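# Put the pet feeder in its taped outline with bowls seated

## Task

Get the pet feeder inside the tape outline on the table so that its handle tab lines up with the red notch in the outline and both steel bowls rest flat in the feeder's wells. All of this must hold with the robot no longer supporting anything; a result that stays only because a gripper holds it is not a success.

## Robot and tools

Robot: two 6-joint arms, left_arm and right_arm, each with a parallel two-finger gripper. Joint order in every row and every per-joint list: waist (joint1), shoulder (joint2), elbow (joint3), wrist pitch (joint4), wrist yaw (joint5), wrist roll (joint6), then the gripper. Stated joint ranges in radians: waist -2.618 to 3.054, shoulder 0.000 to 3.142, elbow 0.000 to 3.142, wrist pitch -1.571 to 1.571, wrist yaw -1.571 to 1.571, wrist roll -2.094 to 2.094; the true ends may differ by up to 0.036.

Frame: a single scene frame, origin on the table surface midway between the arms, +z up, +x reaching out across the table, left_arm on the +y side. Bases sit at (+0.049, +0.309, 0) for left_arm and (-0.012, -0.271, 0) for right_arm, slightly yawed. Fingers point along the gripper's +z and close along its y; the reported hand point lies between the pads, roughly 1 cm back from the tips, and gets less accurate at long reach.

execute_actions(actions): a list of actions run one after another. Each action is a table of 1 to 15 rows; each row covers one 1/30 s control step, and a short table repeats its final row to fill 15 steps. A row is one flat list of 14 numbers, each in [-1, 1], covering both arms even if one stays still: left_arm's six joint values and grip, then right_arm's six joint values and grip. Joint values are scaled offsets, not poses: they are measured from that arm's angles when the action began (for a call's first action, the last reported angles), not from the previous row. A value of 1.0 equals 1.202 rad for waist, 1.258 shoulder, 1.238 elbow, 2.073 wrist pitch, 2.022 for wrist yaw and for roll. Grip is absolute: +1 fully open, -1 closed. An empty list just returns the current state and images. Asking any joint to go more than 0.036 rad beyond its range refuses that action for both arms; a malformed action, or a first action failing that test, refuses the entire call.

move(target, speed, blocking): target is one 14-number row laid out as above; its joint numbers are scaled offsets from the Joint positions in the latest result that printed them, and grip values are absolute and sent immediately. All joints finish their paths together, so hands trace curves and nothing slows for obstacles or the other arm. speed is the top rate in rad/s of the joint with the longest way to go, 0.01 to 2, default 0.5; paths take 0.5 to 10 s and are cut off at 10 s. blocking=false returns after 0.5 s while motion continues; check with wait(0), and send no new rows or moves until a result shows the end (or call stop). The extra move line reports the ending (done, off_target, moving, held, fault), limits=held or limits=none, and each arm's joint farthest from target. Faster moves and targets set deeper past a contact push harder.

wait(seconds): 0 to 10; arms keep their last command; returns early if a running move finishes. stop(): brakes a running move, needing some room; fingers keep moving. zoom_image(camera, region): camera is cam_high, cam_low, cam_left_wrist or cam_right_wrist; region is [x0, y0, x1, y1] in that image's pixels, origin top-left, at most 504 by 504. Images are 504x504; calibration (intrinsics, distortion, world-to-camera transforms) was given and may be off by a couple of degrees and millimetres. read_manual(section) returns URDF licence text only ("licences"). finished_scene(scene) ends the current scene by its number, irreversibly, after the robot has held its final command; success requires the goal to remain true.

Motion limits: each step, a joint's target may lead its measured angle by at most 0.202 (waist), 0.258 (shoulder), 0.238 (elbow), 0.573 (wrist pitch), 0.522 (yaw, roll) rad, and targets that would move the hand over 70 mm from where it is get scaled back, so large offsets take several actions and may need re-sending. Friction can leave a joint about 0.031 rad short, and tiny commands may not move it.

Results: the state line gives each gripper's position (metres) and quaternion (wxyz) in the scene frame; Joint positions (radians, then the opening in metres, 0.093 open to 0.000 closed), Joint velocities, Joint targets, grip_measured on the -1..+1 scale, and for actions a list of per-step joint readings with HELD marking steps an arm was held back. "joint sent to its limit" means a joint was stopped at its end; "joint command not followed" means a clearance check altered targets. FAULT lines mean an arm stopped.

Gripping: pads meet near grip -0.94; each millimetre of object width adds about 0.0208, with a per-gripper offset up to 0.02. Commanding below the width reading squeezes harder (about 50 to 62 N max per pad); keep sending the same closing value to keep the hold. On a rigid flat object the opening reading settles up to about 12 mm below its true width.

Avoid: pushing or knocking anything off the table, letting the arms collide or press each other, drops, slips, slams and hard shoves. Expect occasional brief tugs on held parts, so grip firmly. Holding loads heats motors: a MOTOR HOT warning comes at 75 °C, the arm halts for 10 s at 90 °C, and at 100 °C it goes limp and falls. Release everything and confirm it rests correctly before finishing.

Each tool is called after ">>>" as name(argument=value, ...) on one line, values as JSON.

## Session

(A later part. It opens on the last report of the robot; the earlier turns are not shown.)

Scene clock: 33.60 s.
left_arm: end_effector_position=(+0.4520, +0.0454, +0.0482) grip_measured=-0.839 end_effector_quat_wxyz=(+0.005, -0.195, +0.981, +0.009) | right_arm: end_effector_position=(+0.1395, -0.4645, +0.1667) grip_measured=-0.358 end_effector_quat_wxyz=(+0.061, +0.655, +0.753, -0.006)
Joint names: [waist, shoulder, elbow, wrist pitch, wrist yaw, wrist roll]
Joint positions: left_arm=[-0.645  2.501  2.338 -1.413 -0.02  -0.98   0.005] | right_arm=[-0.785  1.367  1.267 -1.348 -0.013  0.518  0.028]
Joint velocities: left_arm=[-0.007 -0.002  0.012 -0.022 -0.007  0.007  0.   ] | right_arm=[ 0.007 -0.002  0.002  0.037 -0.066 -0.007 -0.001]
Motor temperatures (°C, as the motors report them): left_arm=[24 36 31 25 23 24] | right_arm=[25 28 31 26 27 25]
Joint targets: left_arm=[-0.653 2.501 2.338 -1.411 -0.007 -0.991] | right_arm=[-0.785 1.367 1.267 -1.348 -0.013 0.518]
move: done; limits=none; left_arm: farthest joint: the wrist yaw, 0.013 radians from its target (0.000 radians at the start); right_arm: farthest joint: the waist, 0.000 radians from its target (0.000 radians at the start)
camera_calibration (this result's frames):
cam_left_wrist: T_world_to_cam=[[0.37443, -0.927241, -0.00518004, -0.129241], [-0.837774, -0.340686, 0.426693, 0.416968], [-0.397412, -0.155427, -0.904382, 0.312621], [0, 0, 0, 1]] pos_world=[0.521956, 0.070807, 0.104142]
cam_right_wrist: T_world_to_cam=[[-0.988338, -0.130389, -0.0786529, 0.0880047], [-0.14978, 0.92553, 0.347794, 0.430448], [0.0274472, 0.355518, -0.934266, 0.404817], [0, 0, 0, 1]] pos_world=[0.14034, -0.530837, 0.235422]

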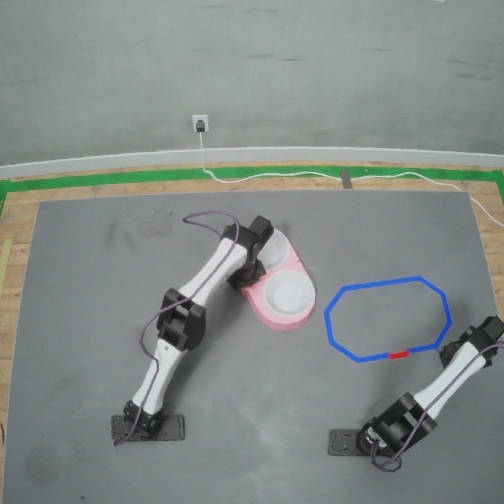

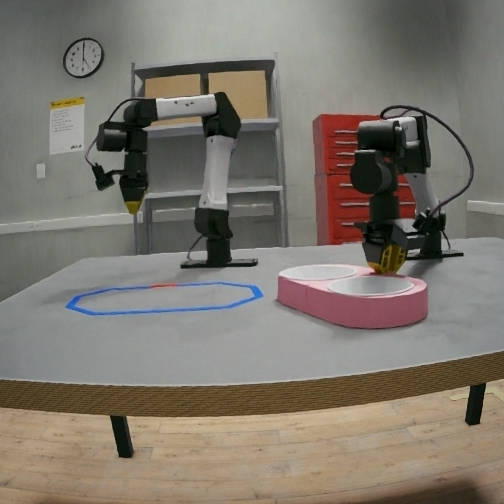

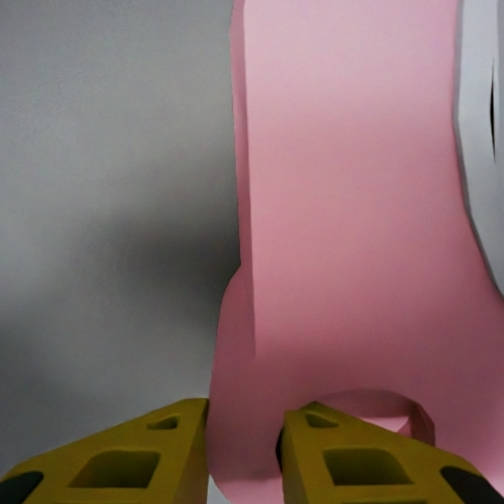

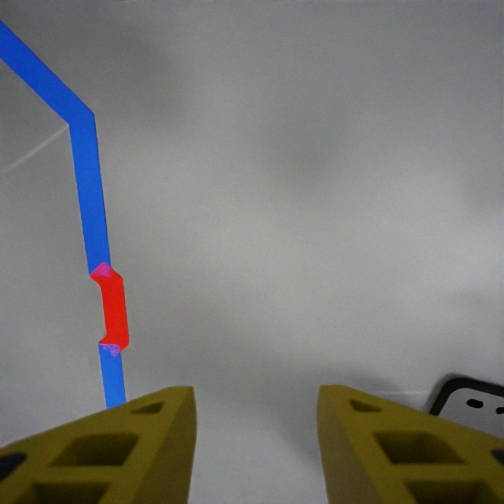

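>>> move(target=[-0.475,0,0,0,0,-0.52,-0.95,0,0,0,0,0,-0.3,-0.3], speed=0.4)

>>> execute_actions(actions=[[[0,0,0,0,0,0,-0.4,0,0,0,0,0,0,-0.3]]])

>>> move(target=[0,-0.12,0,-0.02,0,0,-0.4,0,0,0,0,0,0,-0.3], speed=0.25)

>>> move(target=[1,-0.6,-0.5,0,0,0.5,-0.4,0.3,0,0,0,0,0,-0.3], speed=1.0)

>>> zoom_image(camera="cam_high", region=[250, 250, 418, 418])

Scene clock: 40.73 s.
left_arm: end_effector_position=(+0.2493, -0.1273, +0.0483) grip_measured=-0.838 end_effector_quat_wxyz=(+0.013, -0.422, +0.906, +0.005) | right_arm: end_effector_position=(+0.1395, -0.4645, +0.1667) grip_measured=-0.302 end_effector_quat_wxyz=(+0.057, +0.404, +0.913, -0.023)
Joint names: [waist, shoulder, elbow, wrist pitch, wrist yaw, wrist roll]
Joint positions: left_arm=[-1.207  2.501  2.338 -1.419 -0.025 -2.02   0.005] | right_arm=[-0.785  1.367  1.267 -1.348 -0.013 -0.081  0.031]
Joint velocities: left_arm=[-0.007 -0.017  0.002 -0.007 -0.051  0.051 -0.   ] | right_arm=[-0.007  0.007  0.002  0.037 -0.081  0.007  0.001]
Motor temperatures (°C, as the motors report them): left_arm=[24 39 32 25 23 24] | right_arm=[25 28 31 26 27 25]
Joint targets: left_arm=[-1.216 2.501 2.338 -1.413 -0.019 -2.031] | right_arm=[-0.785 1.367 1.267 -1.348 -0.013 -0.089]
move: done; limits=none; left_arm: farthest joint: the wrist roll, 0.011 radians from its target (1.051 radians at the start); right_arm: farthest joint: the wrist roll, 0.007 radians from its target (0.606 radians at the start)
camera_calibration (this result's frames):
cam_left_wrist: T_world_to_cam=[[0.758734, -0.651312, 0.0106969, -0.274956], [-0.596299, -0.687851, 0.41387, 0.0844841], [-0.262201, -0.320396, -0.910273, 0.15081], [0, 0, 0, 1]] pos_world=[0.298538, -0.0726507, 0.105254]
cam_right_wrist: T_world_to_cam=[[-0.747216, -0.664502, -0.0102473, -0.205111], [-0.630648, 0.704117, 0.326347, 0.398277], [-0.209643, 0.250314, -0.945194, 0.390855], [0, 0, 0, 1]] pos_world=[0.179851, -0.514566, 0.237356]

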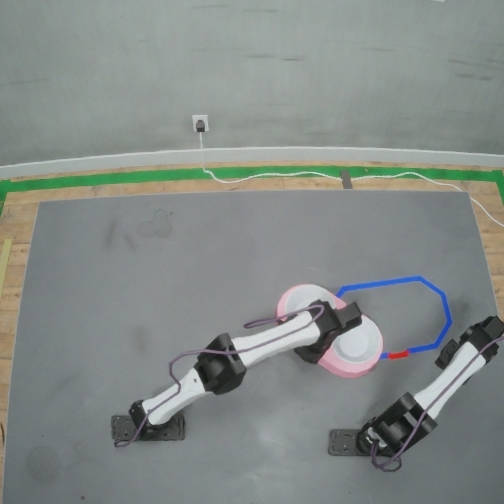

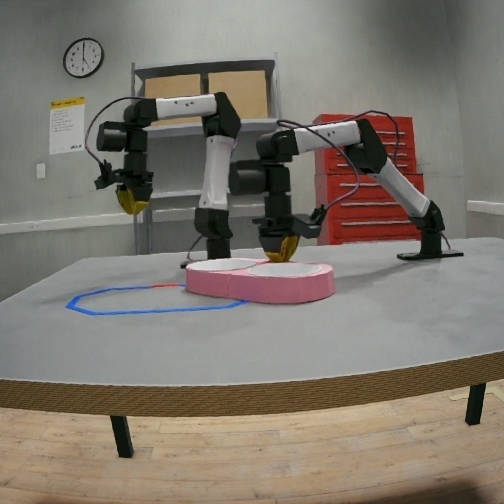

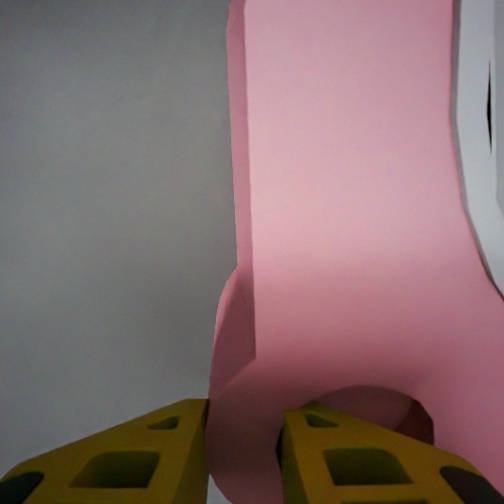

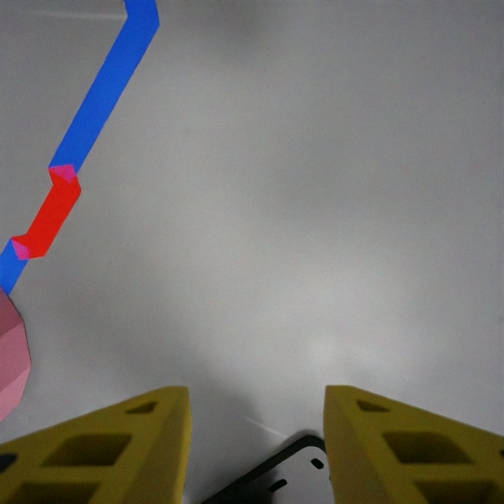

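Scene clock: 41.23 s.
left_arm: end_effector_position=(+0.2494, -0.1277, +0.0483) grip_measured=-0.403 end_effector_quat_wxyz=(+0.013, -0.422, +0.906, +0.005) | right_arm: end_effector_position=(+0.1395, -0.4645, +0.1667) grip_measured=-0.302 end_effector_quat_wxyz=(+0.057, +0.404, +0.913, -0.023)
Joint names: [waist, shoulder, elbow, wrist pitch, wrist yaw, wrist roll]
Joint positions: left_arm=[-1.207  2.501  2.338 -1.417 -0.025 -2.02   0.026] | right_arm=[-0.785  1.367  1.267 -1.348 -0.013 -0.081  0.031]
Joint velocities: left_arm=[-0.017  0.002  0.012  0.007  0.007  0.007  0.   ] | right_arm=[ 0.007 -0.002 -0.002  0.051 -0.007  0.007  0.001]
Motor temperatures (°C, as the motors report them): left_arm=[24 39 32 25 23 24] | right_arm=[25 28 31 26 27 25]
Joint targets: left_arm=[-1.207 2.501 2.338 -1.419 -0.025 -2.020] | right_arm=[-0.785 1.367 1.267 -1.348 -0.013 -0.081]
Step readings (joint positions):
0: left_arm=[-1.207 2.501 2.338 -1.419 -0.025 -2.020] | right_arm=[-0.785 1.367 1.267 -1.348 -0.013 -0.081]
1: left_arm=[-1.207 2.501 2.338 -1.418 -0.025 -2.020] | right_arm=[-0.785 1.367 1.267 -1.348 -0.013 -0.081]
2: left_arm=[-1.207 2.501 2.338 -1.417 -0.025 -2.020] | right_arm=[-0.785 1.367 1.267 -1.348 -0.013 -0.081]
4: left_arm=[-1.207 2.501 2.338 -1.417 -0.025 -2.020] | right_arm=[-0.785 1.367 1.267 -1.348 -0.013 -0.081]
8: left_arm=[-1.207 2.501 2.338 -1.417 -0.025 -2.020] | right_arm=[-0.785 1.367 1.267 -1.348 -0.013 -0.081]
15: Joint positions above
camera_calibration (this result's frames):
cam_left_wrist: T_world_to_cam=[[0.758727, -0.651297, 0.0120777, -0.275353], [-0.596558, -0.687274, 0.414455, 0.0844539], [-0.261632, -0.321663, -0.90999, 0.150421], [0, 0, 0, 1]] pos_world=[0.298654, -0.0729087, 0.105205]
cam_right_wrist: T_world_to_cam=[[-0.747216, -0.664502, -0.0102473, -0.205111], [-0.630648, 0.704117, 0.326347, 0.398277], [-0.209643, 0.250314, -0.945194, 0.390855], [0, 0, 0, 1]] pos_world=[0.179851, -0.514566, 0.237356]

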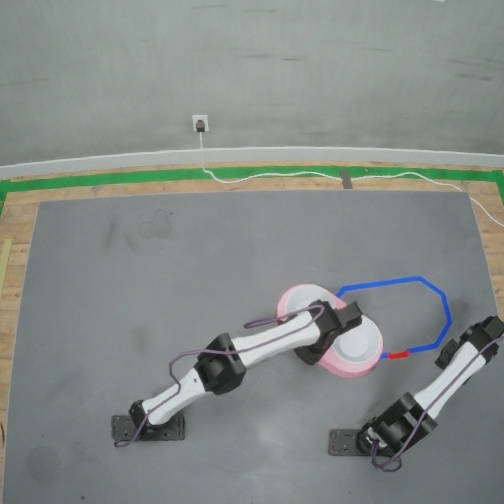

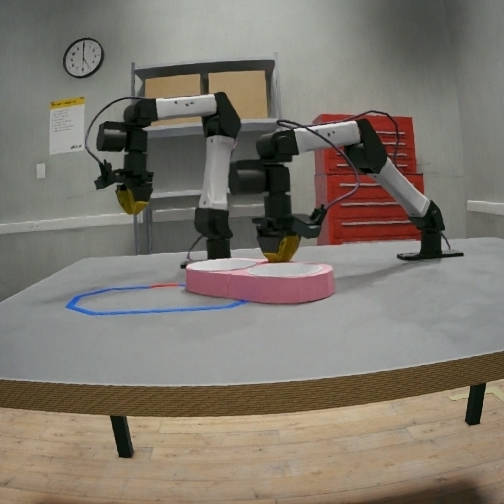

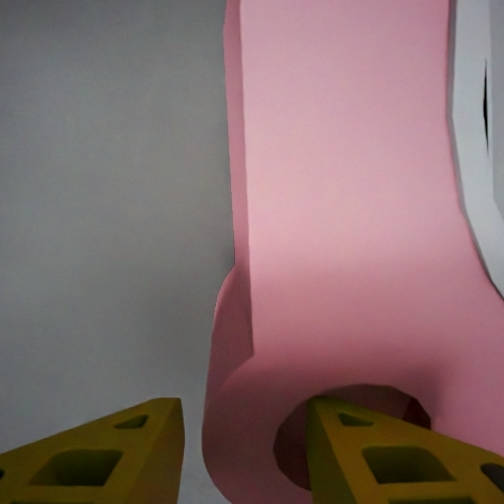

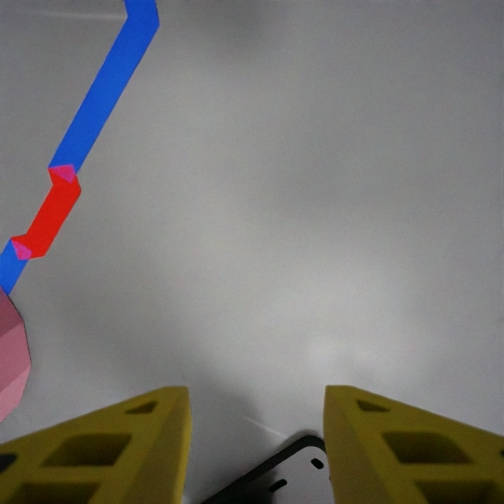

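Scene clock: 42.33 s.
left_arm: end_effector_position=(+0.2484, -0.1253, +0.1107) grip_measured=-0.403 end_effector_quat_wxyz=(+0.012, -0.422, +0.905, -0.049) | right_arm: end_effector_position=(+0.1395, -0.4645, +0.1667) grip_measured=-0.302 end_effector_quat_wxyz=(+0.057, +0.404, +0.913, -0.023)
Joint names: [waist, shoulder, elbow, wrist pitch, wrist yaw, wrist roll]
Joint positions: left_arm=[-1.207  2.365  2.338 -1.447 -0.025 -2.02   0.026] | right_arm=[-0.785  1.367  1.267 -1.348 -0.013 -0.081  0.031]
Joint velocities: left_arm=[-0.012 -0.002  0.012  0.037  0.007 -0.037 -0.001] | right_arm=[-0.022 -0.012 -0.007 -0.022 -0.095  0.037 -0.   ]
Motor temperatures (°C, as the motors report them): left_arm=[24 39 32 25 23 24] | right_arm=[25 28 31 26 27 25]
Joint targets: left_arm=[-1.207 2.351 2.338 -1.459 -0.025 -2.020] | right_arm=[-0.785 1.367 1.267 -1.348 -0.013 -0.081]
move: done; limits=none; left_arm: farthest joint: the shoulder, 0.015 radians from its target (0.151 radians at the start); right_arm: farthest joint: the waist, 0.000 radians from its target (0.000 radians at the start)
camera_calibration (this result's frames):
cam_left_wrist: T_world_to_cam=[[0.756105, -0.645455, 0.108135, -0.283019], [-0.615474, -0.645131, 0.452768, 0.0653276], [-0.22248, -0.408894, -0.885047, 0.184249], [0, 0, 0, 1]] pos_world=[0.295191, -0.0651929, 0.164095]
cam_right_wrist: T_world_to_cam=[[-0.747216, -0.664502, -0.0102473, -0.205111], [-0.630648, 0.704117, 0.326347, 0.398277], [-0.209643, 0.250314, -0.945194, 0.390855], [0, 0, 0, 1]] pos_world=[0.179851, -0.514566, 0.237356]

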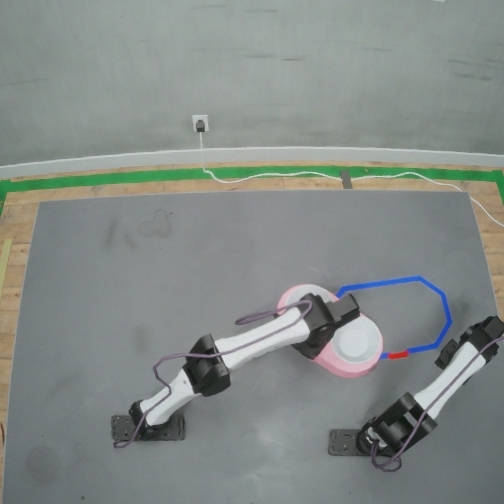

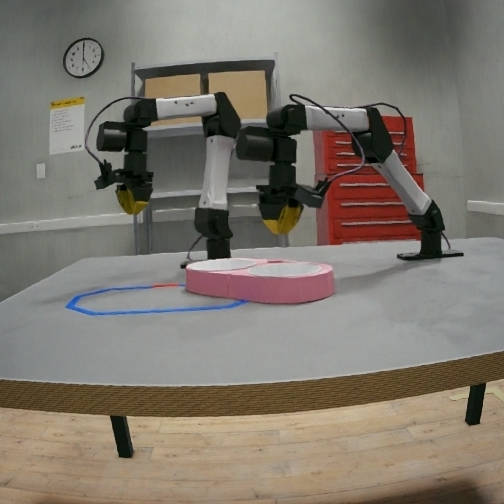

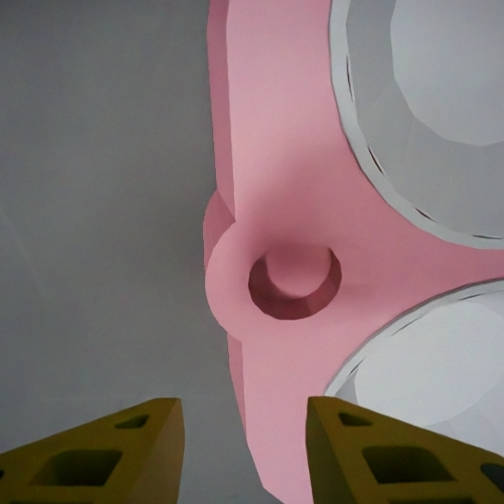

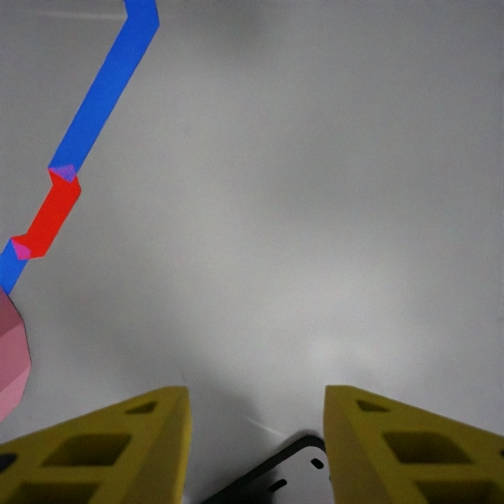

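Scene clock: 44.47 s.
left_arm: end_effector_position=(+0.3758, +0.3305, +0.2279) grip_measured=-0.403 end_effector_quat_wxyz=(+0.110, -0.506, +0.854, -0.044) | right_arm: end_effector_position=(+0.1969, -0.4003, +0.1667) grip_measured=-0.302 end_effector_quat_wxyz=(+0.060, +0.238, +0.969, -0.013)
Joint names: [waist, shoulder, elbow, wrist pitch, wrist yaw, wrist roll]
Joint positions: left_arm=[-0.007  1.625  1.735 -1.445 -0.024 -1.016  0.026] | right_arm=[-0.433  1.367  1.267 -1.348 -0.013 -0.081  0.031]
Joint velocities: left_arm=[-0.002  0.007 -0.012 -0.081 -0.007  0.037  0.001] | right_arm=[ 0.007 -0.007 -0.007  0.051  0.022  0.022  0.   ]
Motor temperatures (°C, as the motors report them): left_arm=[24 39 32 25 23 24] | right_arm=[25 28 32 26 27 25]
Joint targets: left_arm=[-0.006 1.610 1.719 -1.447 -0.025 -1.010] | right_arm=[-0.424 1.367 1.267 -1.348 -0.013 -0.081]
move: done; limits=none; left_arm: farthest joint: the elbow, 0.016 radians from its target (0.619 radians at the start); right_arm: farthest joint: the waist, 0.009 radians from its target (0.361 radians at the start)
camera_calibration (this result's frames):
cam_left_wrist: T_world_to_cam=[[0.848858, -0.491898, 0.193588, -0.202853], [-0.528551, -0.795766, 0.295619, 0.437641], [0.00863665, -0.35326, -0.935486, 0.408978], [0, 0, 0, 1]] pos_world=[0.399976, 0.392952, 0.292488]
cam_right_wrist: T_world_to_cam=[[-0.472543, -0.881248, -0.0102473, -0.260422], [-0.834619, 0.443745, 0.326347, 0.325264], [-0.283046, 0.162766, -0.945194, 0.366246], [0, 0, 0, 1]] pos_world=[0.252075, -0.433443, 0.237356]

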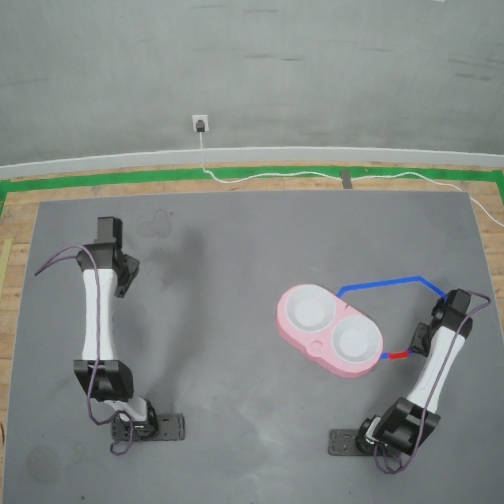

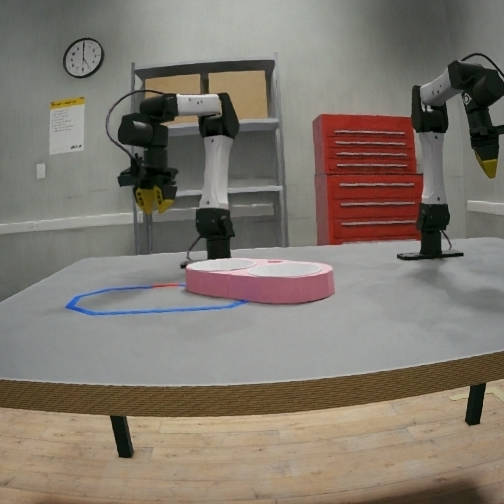

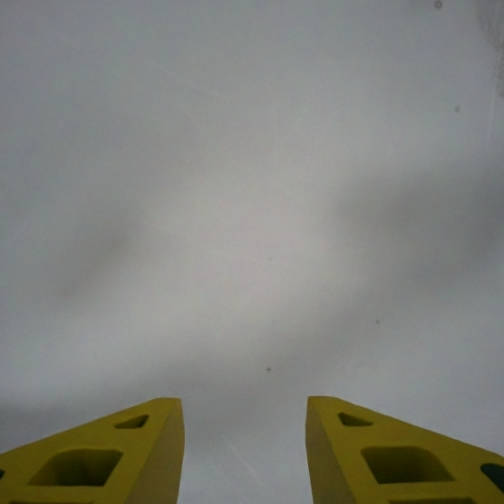

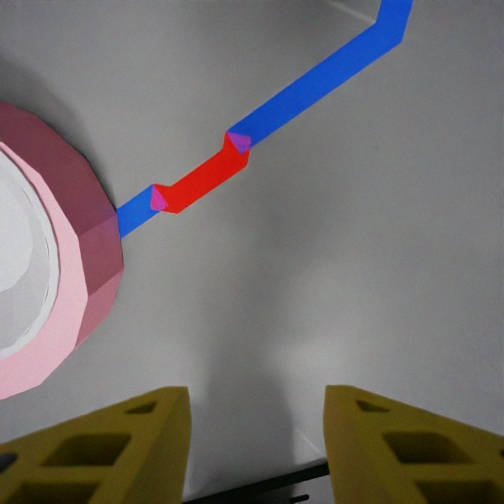

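Region (250, 250, 418, 418) of cam_high's 504x504 image, scaled by 3.000, with more detail than that image has.

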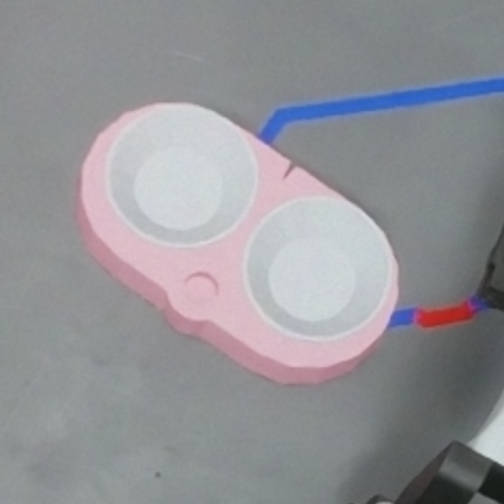

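>>> move(target=[0,0,0,0,0,0,-0.4,0.88,0.268,0,0.105,0,-0.06,-0.3], speed=0.9)

Scene clock: 47.93 s.
left_arm: end_effector_position=(+0.3758, +0.3305, +0.2279) grip_measured=-0.403 end_effector_quat_wxyz=(+0.110, -0.506, +0.854, -0.044) | right_arm: end_effector_position=(+0.2525, -0.1263, +0.0888) grip_measured=-0.302 end_effector_quat_wxyz=(+0.006, -0.337, +0.942, +0.007)
Joint names: [waist, shoulder, elbow, wrist pitch, wrist yaw, wrist roll]
Joint positions: left_arm=[-0.007  1.625  1.735 -1.445 -0.024 -1.015  0.026] | right_arm=[ 0.623  1.685  1.267 -1.14  -0.012 -0.195  0.031]
Joint velocities: left_arm=[-0.007 -0.007  0.012  0.007 -0.066  0.007  0.   ] | right_arm=[-0.002  0.002 -0.002  0.051 -0.066 -0.007 -0.001]
Motor temperatures (°C, as the motors report them): left_arm=[24 39 32 25 23 24] | right_arm=[25 28 32 26 27 25]
Joint targets: left_arm=[-0.007 1.625 1.735 -1.445 -0.024 -1.015] | right_arm=[0.625 1.705 1.267 -1.131 -0.013 -0.202]
move: done; limits=none; left_arm: farthest joint: the wrist roll, 0.001 radians from its target (0.001 radians at the start); right_arm: farthest joint: the shoulder, 0.019 radians from its target (0.337 radians at the start)
camera_calibration (this result's frames):
cam_left_wrist: T_world_to_cam=[[0.848498, -0.492562, 0.193478, -0.202473], [-0.529133, -0.795426, 0.295493, 0.437775], [0.0083486, -0.353101, -0.935548, 0.409048], [0, 0, 0, 1]] pos_world=[0.400024, 0.392922, 0.292498]
cam_right_wrist: T_world_to_cam=[[0.625192, -0.780325, -0.0151103, -0.257547], [-0.701991, -0.570681, 0.426066, 0.105008], [-0.341093, -0.255766, -0.904566, 0.221946], [0, 0, 0, 1]] pos_world=[0.310435, -0.0842779, 0.152133]

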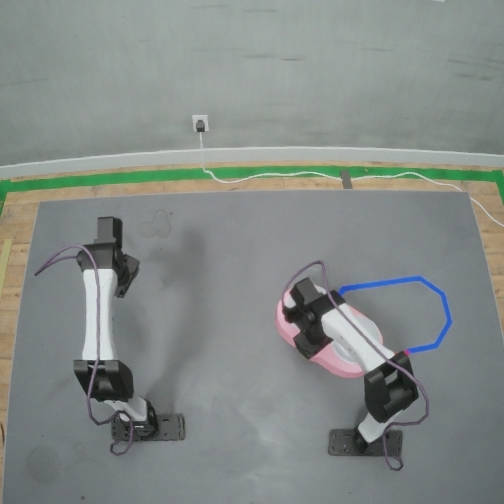

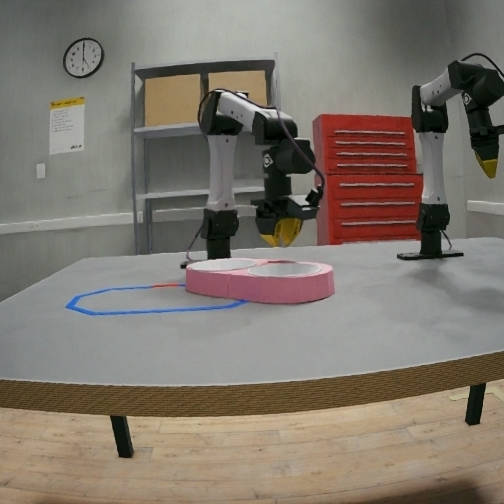

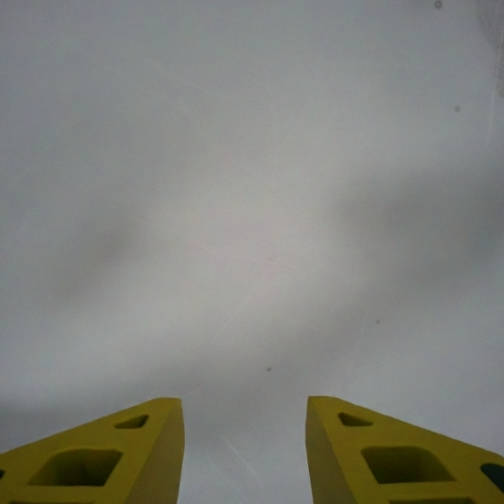

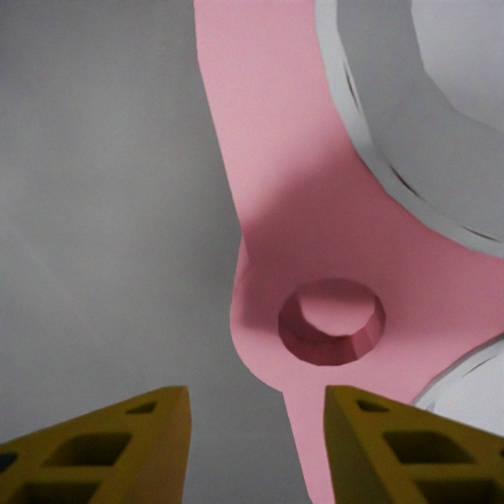

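>>> move(target=[0,0,0,0,0,0,-0.4,0,0.036,-0.085,0.053,0,-0.04,-0.3], speed=0.15)

Scene clock: 51.27 s.
left_arm: end_effector_position=(+0.3758, +0.3305, +0.2279) grip_measured=-0.403 end_effector_quat_wxyz=(+0.110, -0.506, +0.854, -0.044) | right_arm: end_effector_position=(+0.2526, -0.1263, +0.0628) grip_measured=-0.302 end_effector_quat_wxyz=(+0.005, -0.371, +0.929, +0.007)
Joint names: [waist, shoulder, elbow, wrist pitch, wrist yaw, wrist roll]
Joint positions: left_arm=[-0.007  1.625  1.735 -1.445 -0.024 -1.015  0.026] | right_arm=[ 0.623  1.709  1.189 -1.038 -0.012 -0.268  0.031]
Joint velocities: left_arm=[-0.002 -0.012  0.007 -0.022 -0.037  0.022 -0.   ] | right_arm=[ 0.002  0.002 -0.037  0.022 -0.022 -0.022  0.001]
Motor temperatures (°C, as the motors report them): left_arm=[24 38 32 25 23 24] | right_arm=[25 28 32 26 27 25]
Joint targets: left_arm=[-0.007 1.625 1.735 -1.445 -0.024 -1.015] | right_arm=[0.623 1.730 1.162 -1.030 -0.012 -0.276]
move: off_target (right_arm); limits=none; left_arm: farthest joint: the waist, 0.000 radians from its target (0.000 radians at the start); right_arm: farthest joint: the elbow, 0.027 radians from its target (0.106 radians at the start)
camera_calibration (this result's frames):
cam_left_wrist: T_world_to_cam=[[0.848498, -0.492562, 0.193478, -0.202473], [-0.529133, -0.795426, 0.295493, 0.437775], [0.0083486, -0.353101, -0.935548, 0.409048], [0, 0, 0, 1]] pos_world=[0.400024, 0.392922, 0.292498]
cam_right_wrist: T_world_to_cam=[[0.680609, -0.732507, -0.0143448, -0.265955], [-0.658322, -0.620038, 0.426808, 0.0988231], [-0.321534, -0.281046, -0.904228, 0.190293], [0, 0, 0, 1]] pos_world=[0.307255, -0.0800587, 0.126075]

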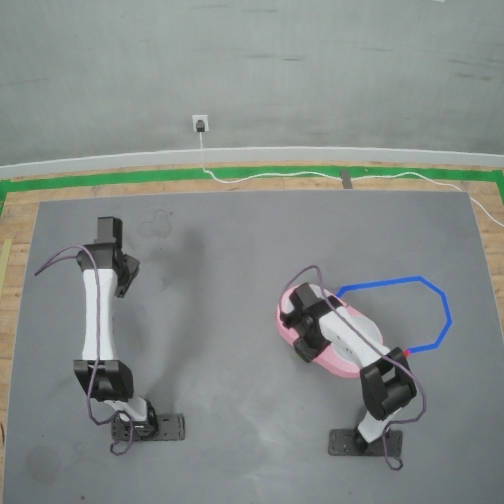

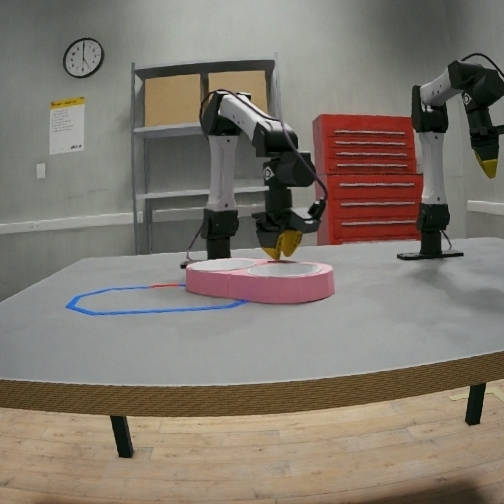

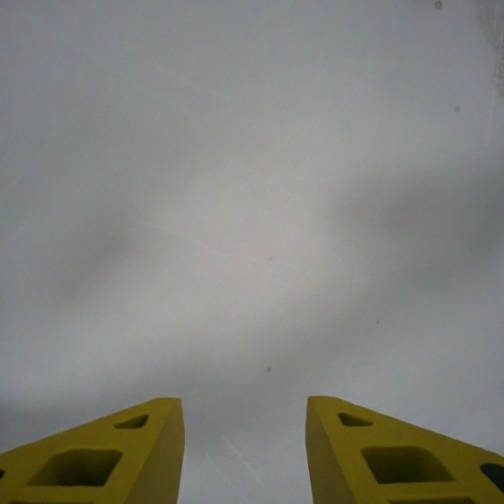

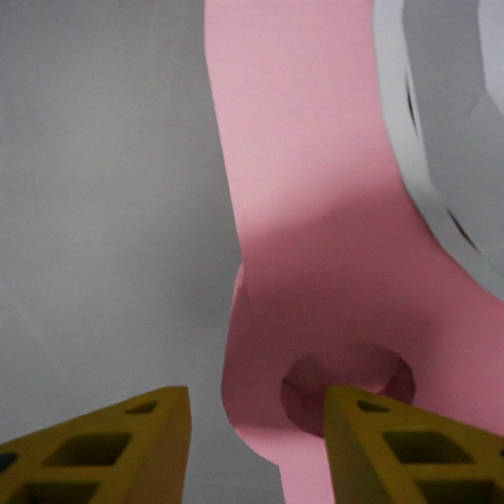

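>>> move(target=[0,0,0,0,0,0,-0.4,0,0.06,0,0.008,0,0,-0.3], speed=0.1)

>>> execute_actions(actions=[[[0,0,0,0,0,0,-0.4,0,0,0,0,0,0,-0.6]],[[0,0,0,0,0,0,-0.4,0,0,0,0,0,0,-0.95]]])

Scene clock: 54.67 s.
left_arm: end_effector_position=(+0.3758, +0.3305, +0.2279) grip_measured=-0.403 end_effector_quat_wxyz=(+0.110, -0.506, +0.854, -0.044) | right_arm: end_effector_position=(+0.2515, -0.1269, +0.0481) grip_measured=-0.302 end_effector_quat_wxyz=(-0.017, -0.371, +0.928, +0.004)
Joint names: [waist, shoulder, elbow, wrist pitch, wrist yaw, wrist roll]
Joint positions: left_arm=[-0.007  1.625  1.735 -1.445 -0.024 -1.015  0.026] | right_arm=[ 0.623  1.762  1.189 -1.031 -0.012 -0.268  0.031]
Joint velocities: left_arm=[ 0.002 -0.002 -0.017 -0.051  0.007  0.051  0.001] | right_arm=[-0.012 -0.002 -0.002 -0.007 -0.066 -0.051 -0.001]
Motor temperatures (°C, as the motors report them): left_arm=[24 38 32 26 23 24] | right_arm=[25 29 32 26 27 25]
Joint targets: left_arm=[-0.007 1.625 1.735 -1.445 -0.024 -1.015] | right_arm=[0.623 1.785 1.189 -1.022 -0.012 -0.268]
move: off_target (right_arm); limits=none; left_arm: farthest joint: the waist, 0.000 radians from its target (0.000 radians at the start); right_arm: farthest joint: the shoulder, 0.023 radians from its target (0.075 radians at the start)
camera_calibration (this result's frames):
cam_left_wrist: T_world_to_cam=[[0.848498, -0.492562, 0.193478, -0.202473], [-0.529133, -0.795426, 0.295493, 0.437775], [0.0083486, -0.353101, -0.935548, 0.409048], [0, 0, 0, 1]] pos_world=[0.400024, 0.392922, 0.292498]
cam_right_wrist: T_world_to_cam=[[0.680093, -0.732674, -0.025741, -0.265186], [-0.640386, -0.610789, 0.465665, 0.098782], [-0.356903, -0.300211, -0.884587, 0.181976], [0, 0, 0, 1]] pos_world=[0.308557, -0.0793289, 0.108148]

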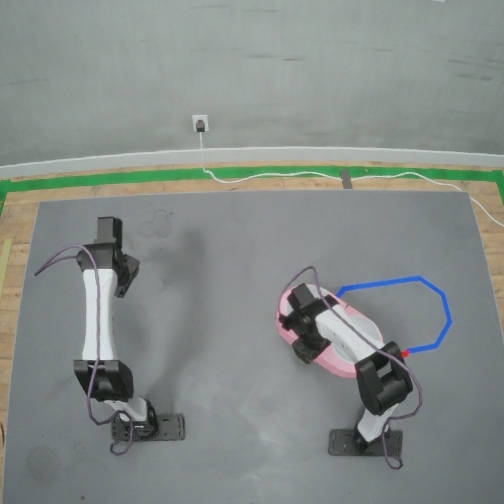

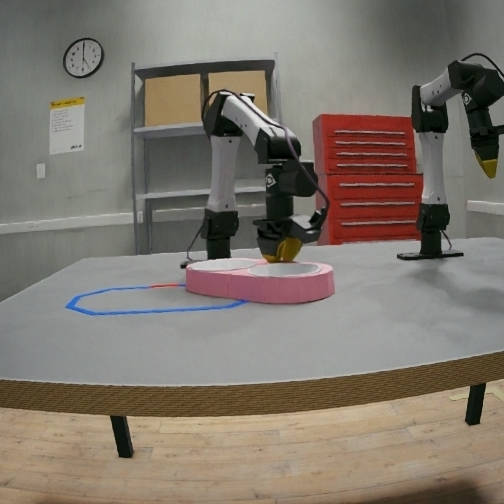

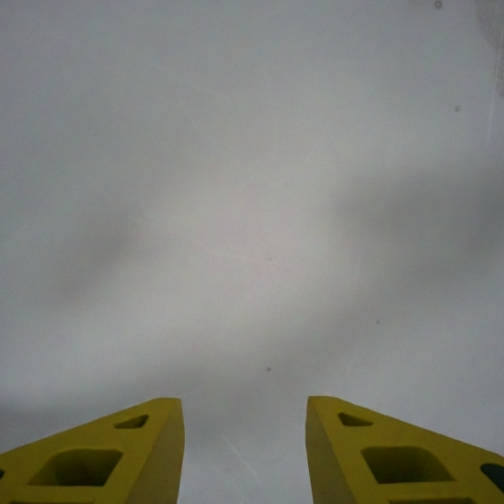

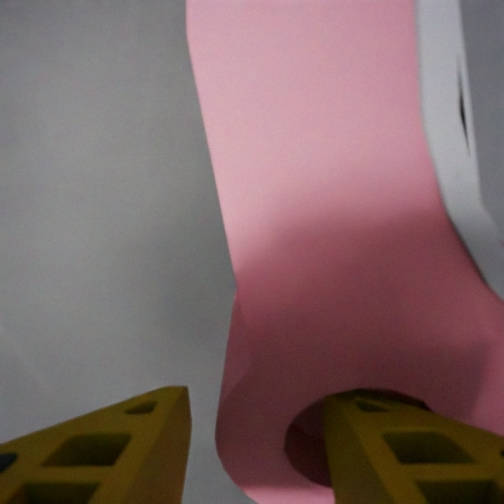

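Scene clock: 55.67 s.
left_arm: end_effector_position=(+0.3758, +0.3305, +0.2279) grip_measured=-0.403 end_effector_quat_wxyz=(+0.110, -0.506, +0.854, -0.044) | right_arm: end_effector_position=(+0.2515, -0.1268, +0.0481) grip_measured=-0.800 end_effector_quat_wxyz=(-0.017, -0.372, +0.928, +0.004)
Joint names: [waist, shoulder, elbow, wrist pitch, wrist yaw, wrist roll]
Joint positions: left_arm=[-0.007  1.625  1.735 -1.445 -0.024 -1.015  0.026] | right_arm=[ 0.623  1.762  1.189 -1.031 -0.013 -0.271  0.007]
Joint velocities: left_arm=[-0.007  0.007 -0.007 -0.037 -0.066 -0.022 -0.001] | right_arm=[-0.007 -0.002  0.012 -0.022  0.081 -0.037  0.   ]
Motor temperatures (°C, as the motors report them): left_arm=[24 37 32 26 23 24] | right_arm=[25 29 32 26 27 25]
Joint targets: left_arm=[-0.007 1.625 1.735 -1.445 -0.024 -1.015] | right_arm=[0.623 1.762 1.189 -1.031 -0.011 -0.268]
Step readings (joint positions; steps 1 to 15: 1st action; 16 to 30: 2nd action):
0: left_arm=[-0.007 1.625 1.735 -1.445 -0.024 -1.015] | right_arm=[0.623 1.762 1.189 -1.031 -0.012 -0.268]
1: left_arm=[-0.007 1.625 1.735 -1.445 -0.024 -1.015] | right_arm=[0.623 1.762 1.189 -1.031 -0.012 -0.268]
2: left_arm=[-0.007 1.625 1.735 -1.445 -0.024 -1.015] | right_arm=[0.623 1.762 1.189 -1.031 -0.011 -0.268]
4: left_arm=[-0.007 1.625 1.735 -1.445 -0.024 -1.015] | right_arm=[0.623 1.762 1.189 -1.031 -0.011 -0.268]
8: left_arm=[-0.007 1.625 1.735 -1.445 -0.024 -1.015] | right_arm=[0.623 1.762 1.189 -1.031 -0.011 -0.268]
15: left_arm=[-0.007 1.625 1.735 -1.445 -0.024 -1.015] | right_arm=[0.623 1.762 1.189 -1.031 -0.011 -0.268]
16: left_arm=[-0.007 1.625 1.735 -1.445 -0.024 -1.015] | right_arm=[0.623 1.762 1.189 -1.031 -0.012 -0.269]
17: left_arm=[-0.007 1.625 1.735 -1.445 -0.024 -1.015] | right_arm=[0.623 1.762 1.189 -1.031 -0.013 -0.271]
19: left_arm=[-0.007 1.625 1.735 -1.445 -0.024 -1.015] | right_arm=[0.623 1.762 1.189 -1.031 -0.013 -0.271]
23: left_arm=[-0.007 1.625 1.735 -1.445 -0.024 -1.015] | right_arm=[0.623 1.762 1.189 -1.031 -0.013 -0.271]
30: Joint positions above
camera_calibration (this result's frames):
cam_left_wrist: T_world_to_cam=[[0.848498, -0.492562, 0.193478, -0.202473], [-0.529133, -0.795426, 0.295493, 0.437775], [0.0083486, -0.353101, -0.935548, 0.409048], [0, 0, 0, 1]] pos_world=[0.400024, 0.392922, 0.292498]
cam_right_wrist: T_world_to_cam=[[0.682041, -0.730849, -0.0260893, -0.265389], [-0.638827, -0.612771, 0.4652, 0.0982561], [-0.355978, -0.300619, -0.884821, 0.181749], [0, 0, 0, 1]] pos_world=[0.308473, -0.0791136, 0.108183]

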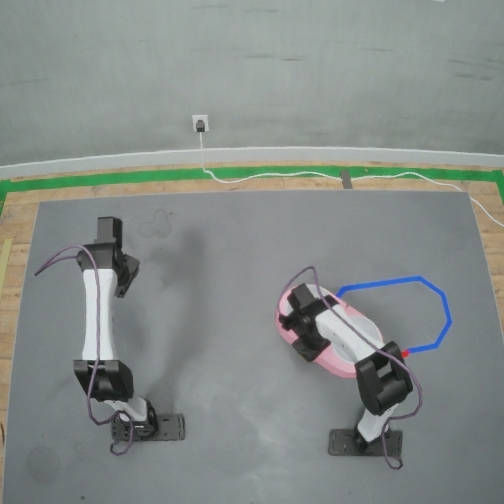

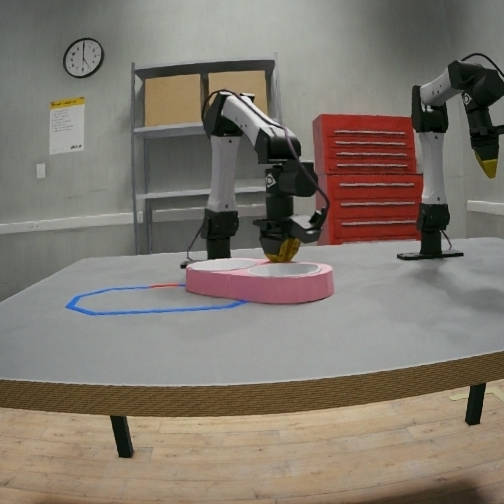

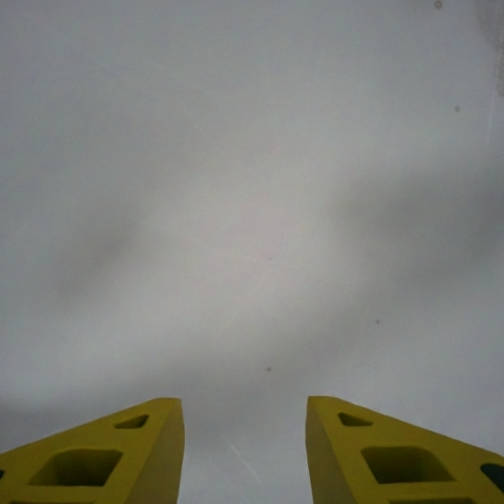

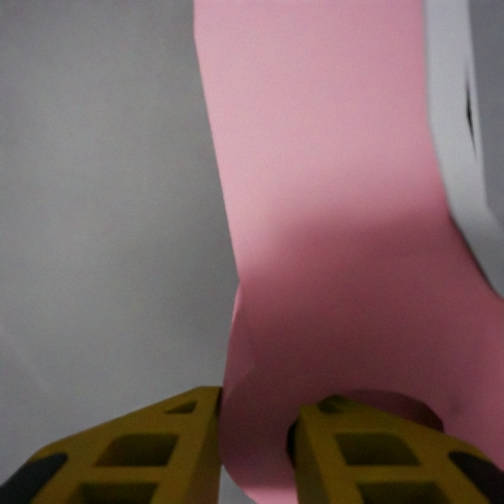

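The angled grip held, so I'm sliding the feeder to the outline.

>>> move(target=[0,0,0,0,0,0,-0.4,-0.725,0,0,0,0,-0.85,-0.95], speed=0.45)

>>> zoom_image(camera="cam_high", region=[310, 240, 478, 408])

Scene clock: 62.10 s.
left_arm: end_effector_position=(+0.3758, +0.3305, +0.2279) grip_measured=-0.403 end_effector_quat_wxyz=(+0.110, -0.506, +0.854, -0.044) | right_arm: end_effector_position=(+0.2669, -0.3800, +0.0481) grip_measured=-0.800 end_effector_quat_wxyz=(+0.011, +0.720, -0.694, -0.015)
Joint names: [waist, shoulder, elbow, wrist pitch, wrist yaw, wrist roll]
Joint positions: left_arm=[-0.007  1.625  1.735 -1.445 -0.024 -1.015  0.026] | right_arm=[-0.238  1.762  1.189 -1.034  0.009 -1.975  0.007]
Joint velocities: left_arm=[-0.002 -0.017 -0.017 -0.007 -0.022 -0.007  0.   ] | right_arm=[ 0.007 -0.007 -0.002  0.022 -0.125  0.022  0.001]
Motor temperatures (°C, as the motors report them): left_arm=[24 36 32 26 23 24] | right_arm=[25 30 32 26 27 25]
Joint targets: left_arm=[-0.007 1.625 1.735 -1.445 -0.024 -1.015] | right_arm=[-0.249 1.762 1.189 -1.031 -0.012 -1.990]
move: off_target (right_arm); limits=none; left_arm: farthest joint: the waist, 0.000 radians from its target (0.000 radians at the start); right_arm: farthest joint: the wrist yaw, 0.022 radians from its target (0.000 radians at the start)
camera_calibration (this result's frames):
cam_left_wrist: T_world_to_cam=[[0.848498, -0.492562, 0.193478, -0.202473], [-0.529133, -0.795426, 0.295493, 0.437775], [0.0083486, -0.353101, -0.935548, 0.409048], [0, 0, 0, 1]] pos_world=[0.400024, 0.392922, 0.292498]
cam_right_wrist: T_world_to_cam=[[0.998821, 0.0244354, -0.0419434, -0.257701], [0.0402599, -0.899743, 0.434559, -0.335916], [-0.0271197, -0.435735, -0.899666, -0.027284], [0, 0, 0, 1]] pos_world=[0.270181, -0.307829, 0.11062]

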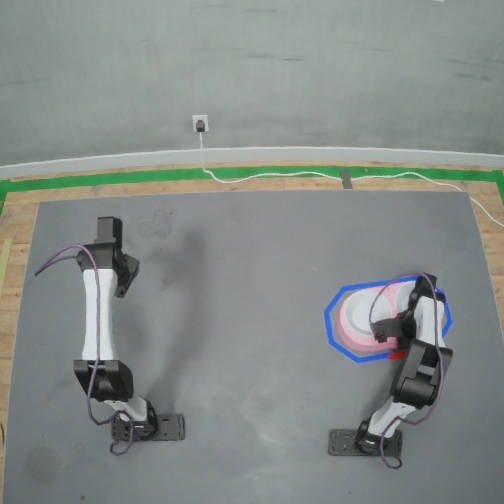

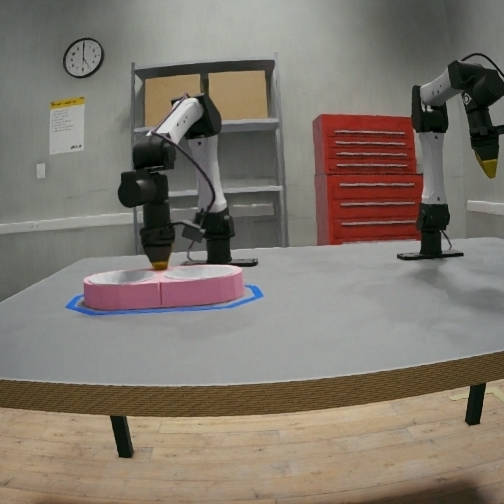

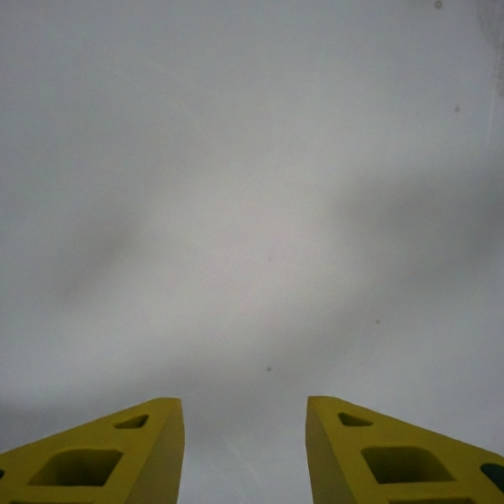

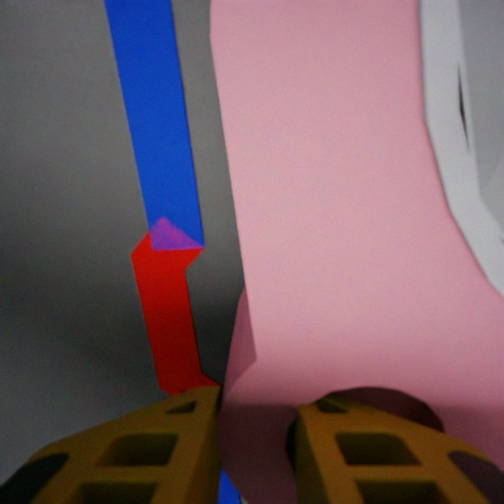

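Region (310, 240, 478, 408) of cam_high's 504x504 image, scaled by 3.000, with more detail than that image has.

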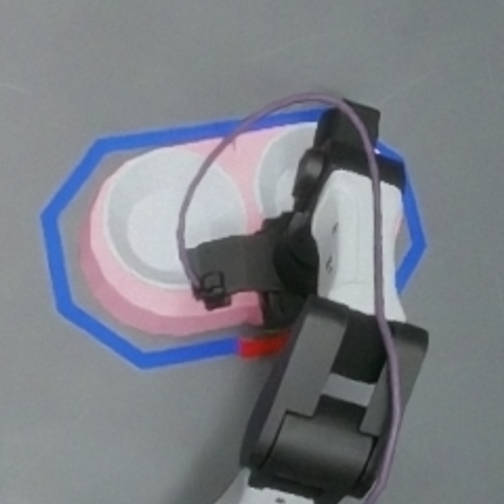

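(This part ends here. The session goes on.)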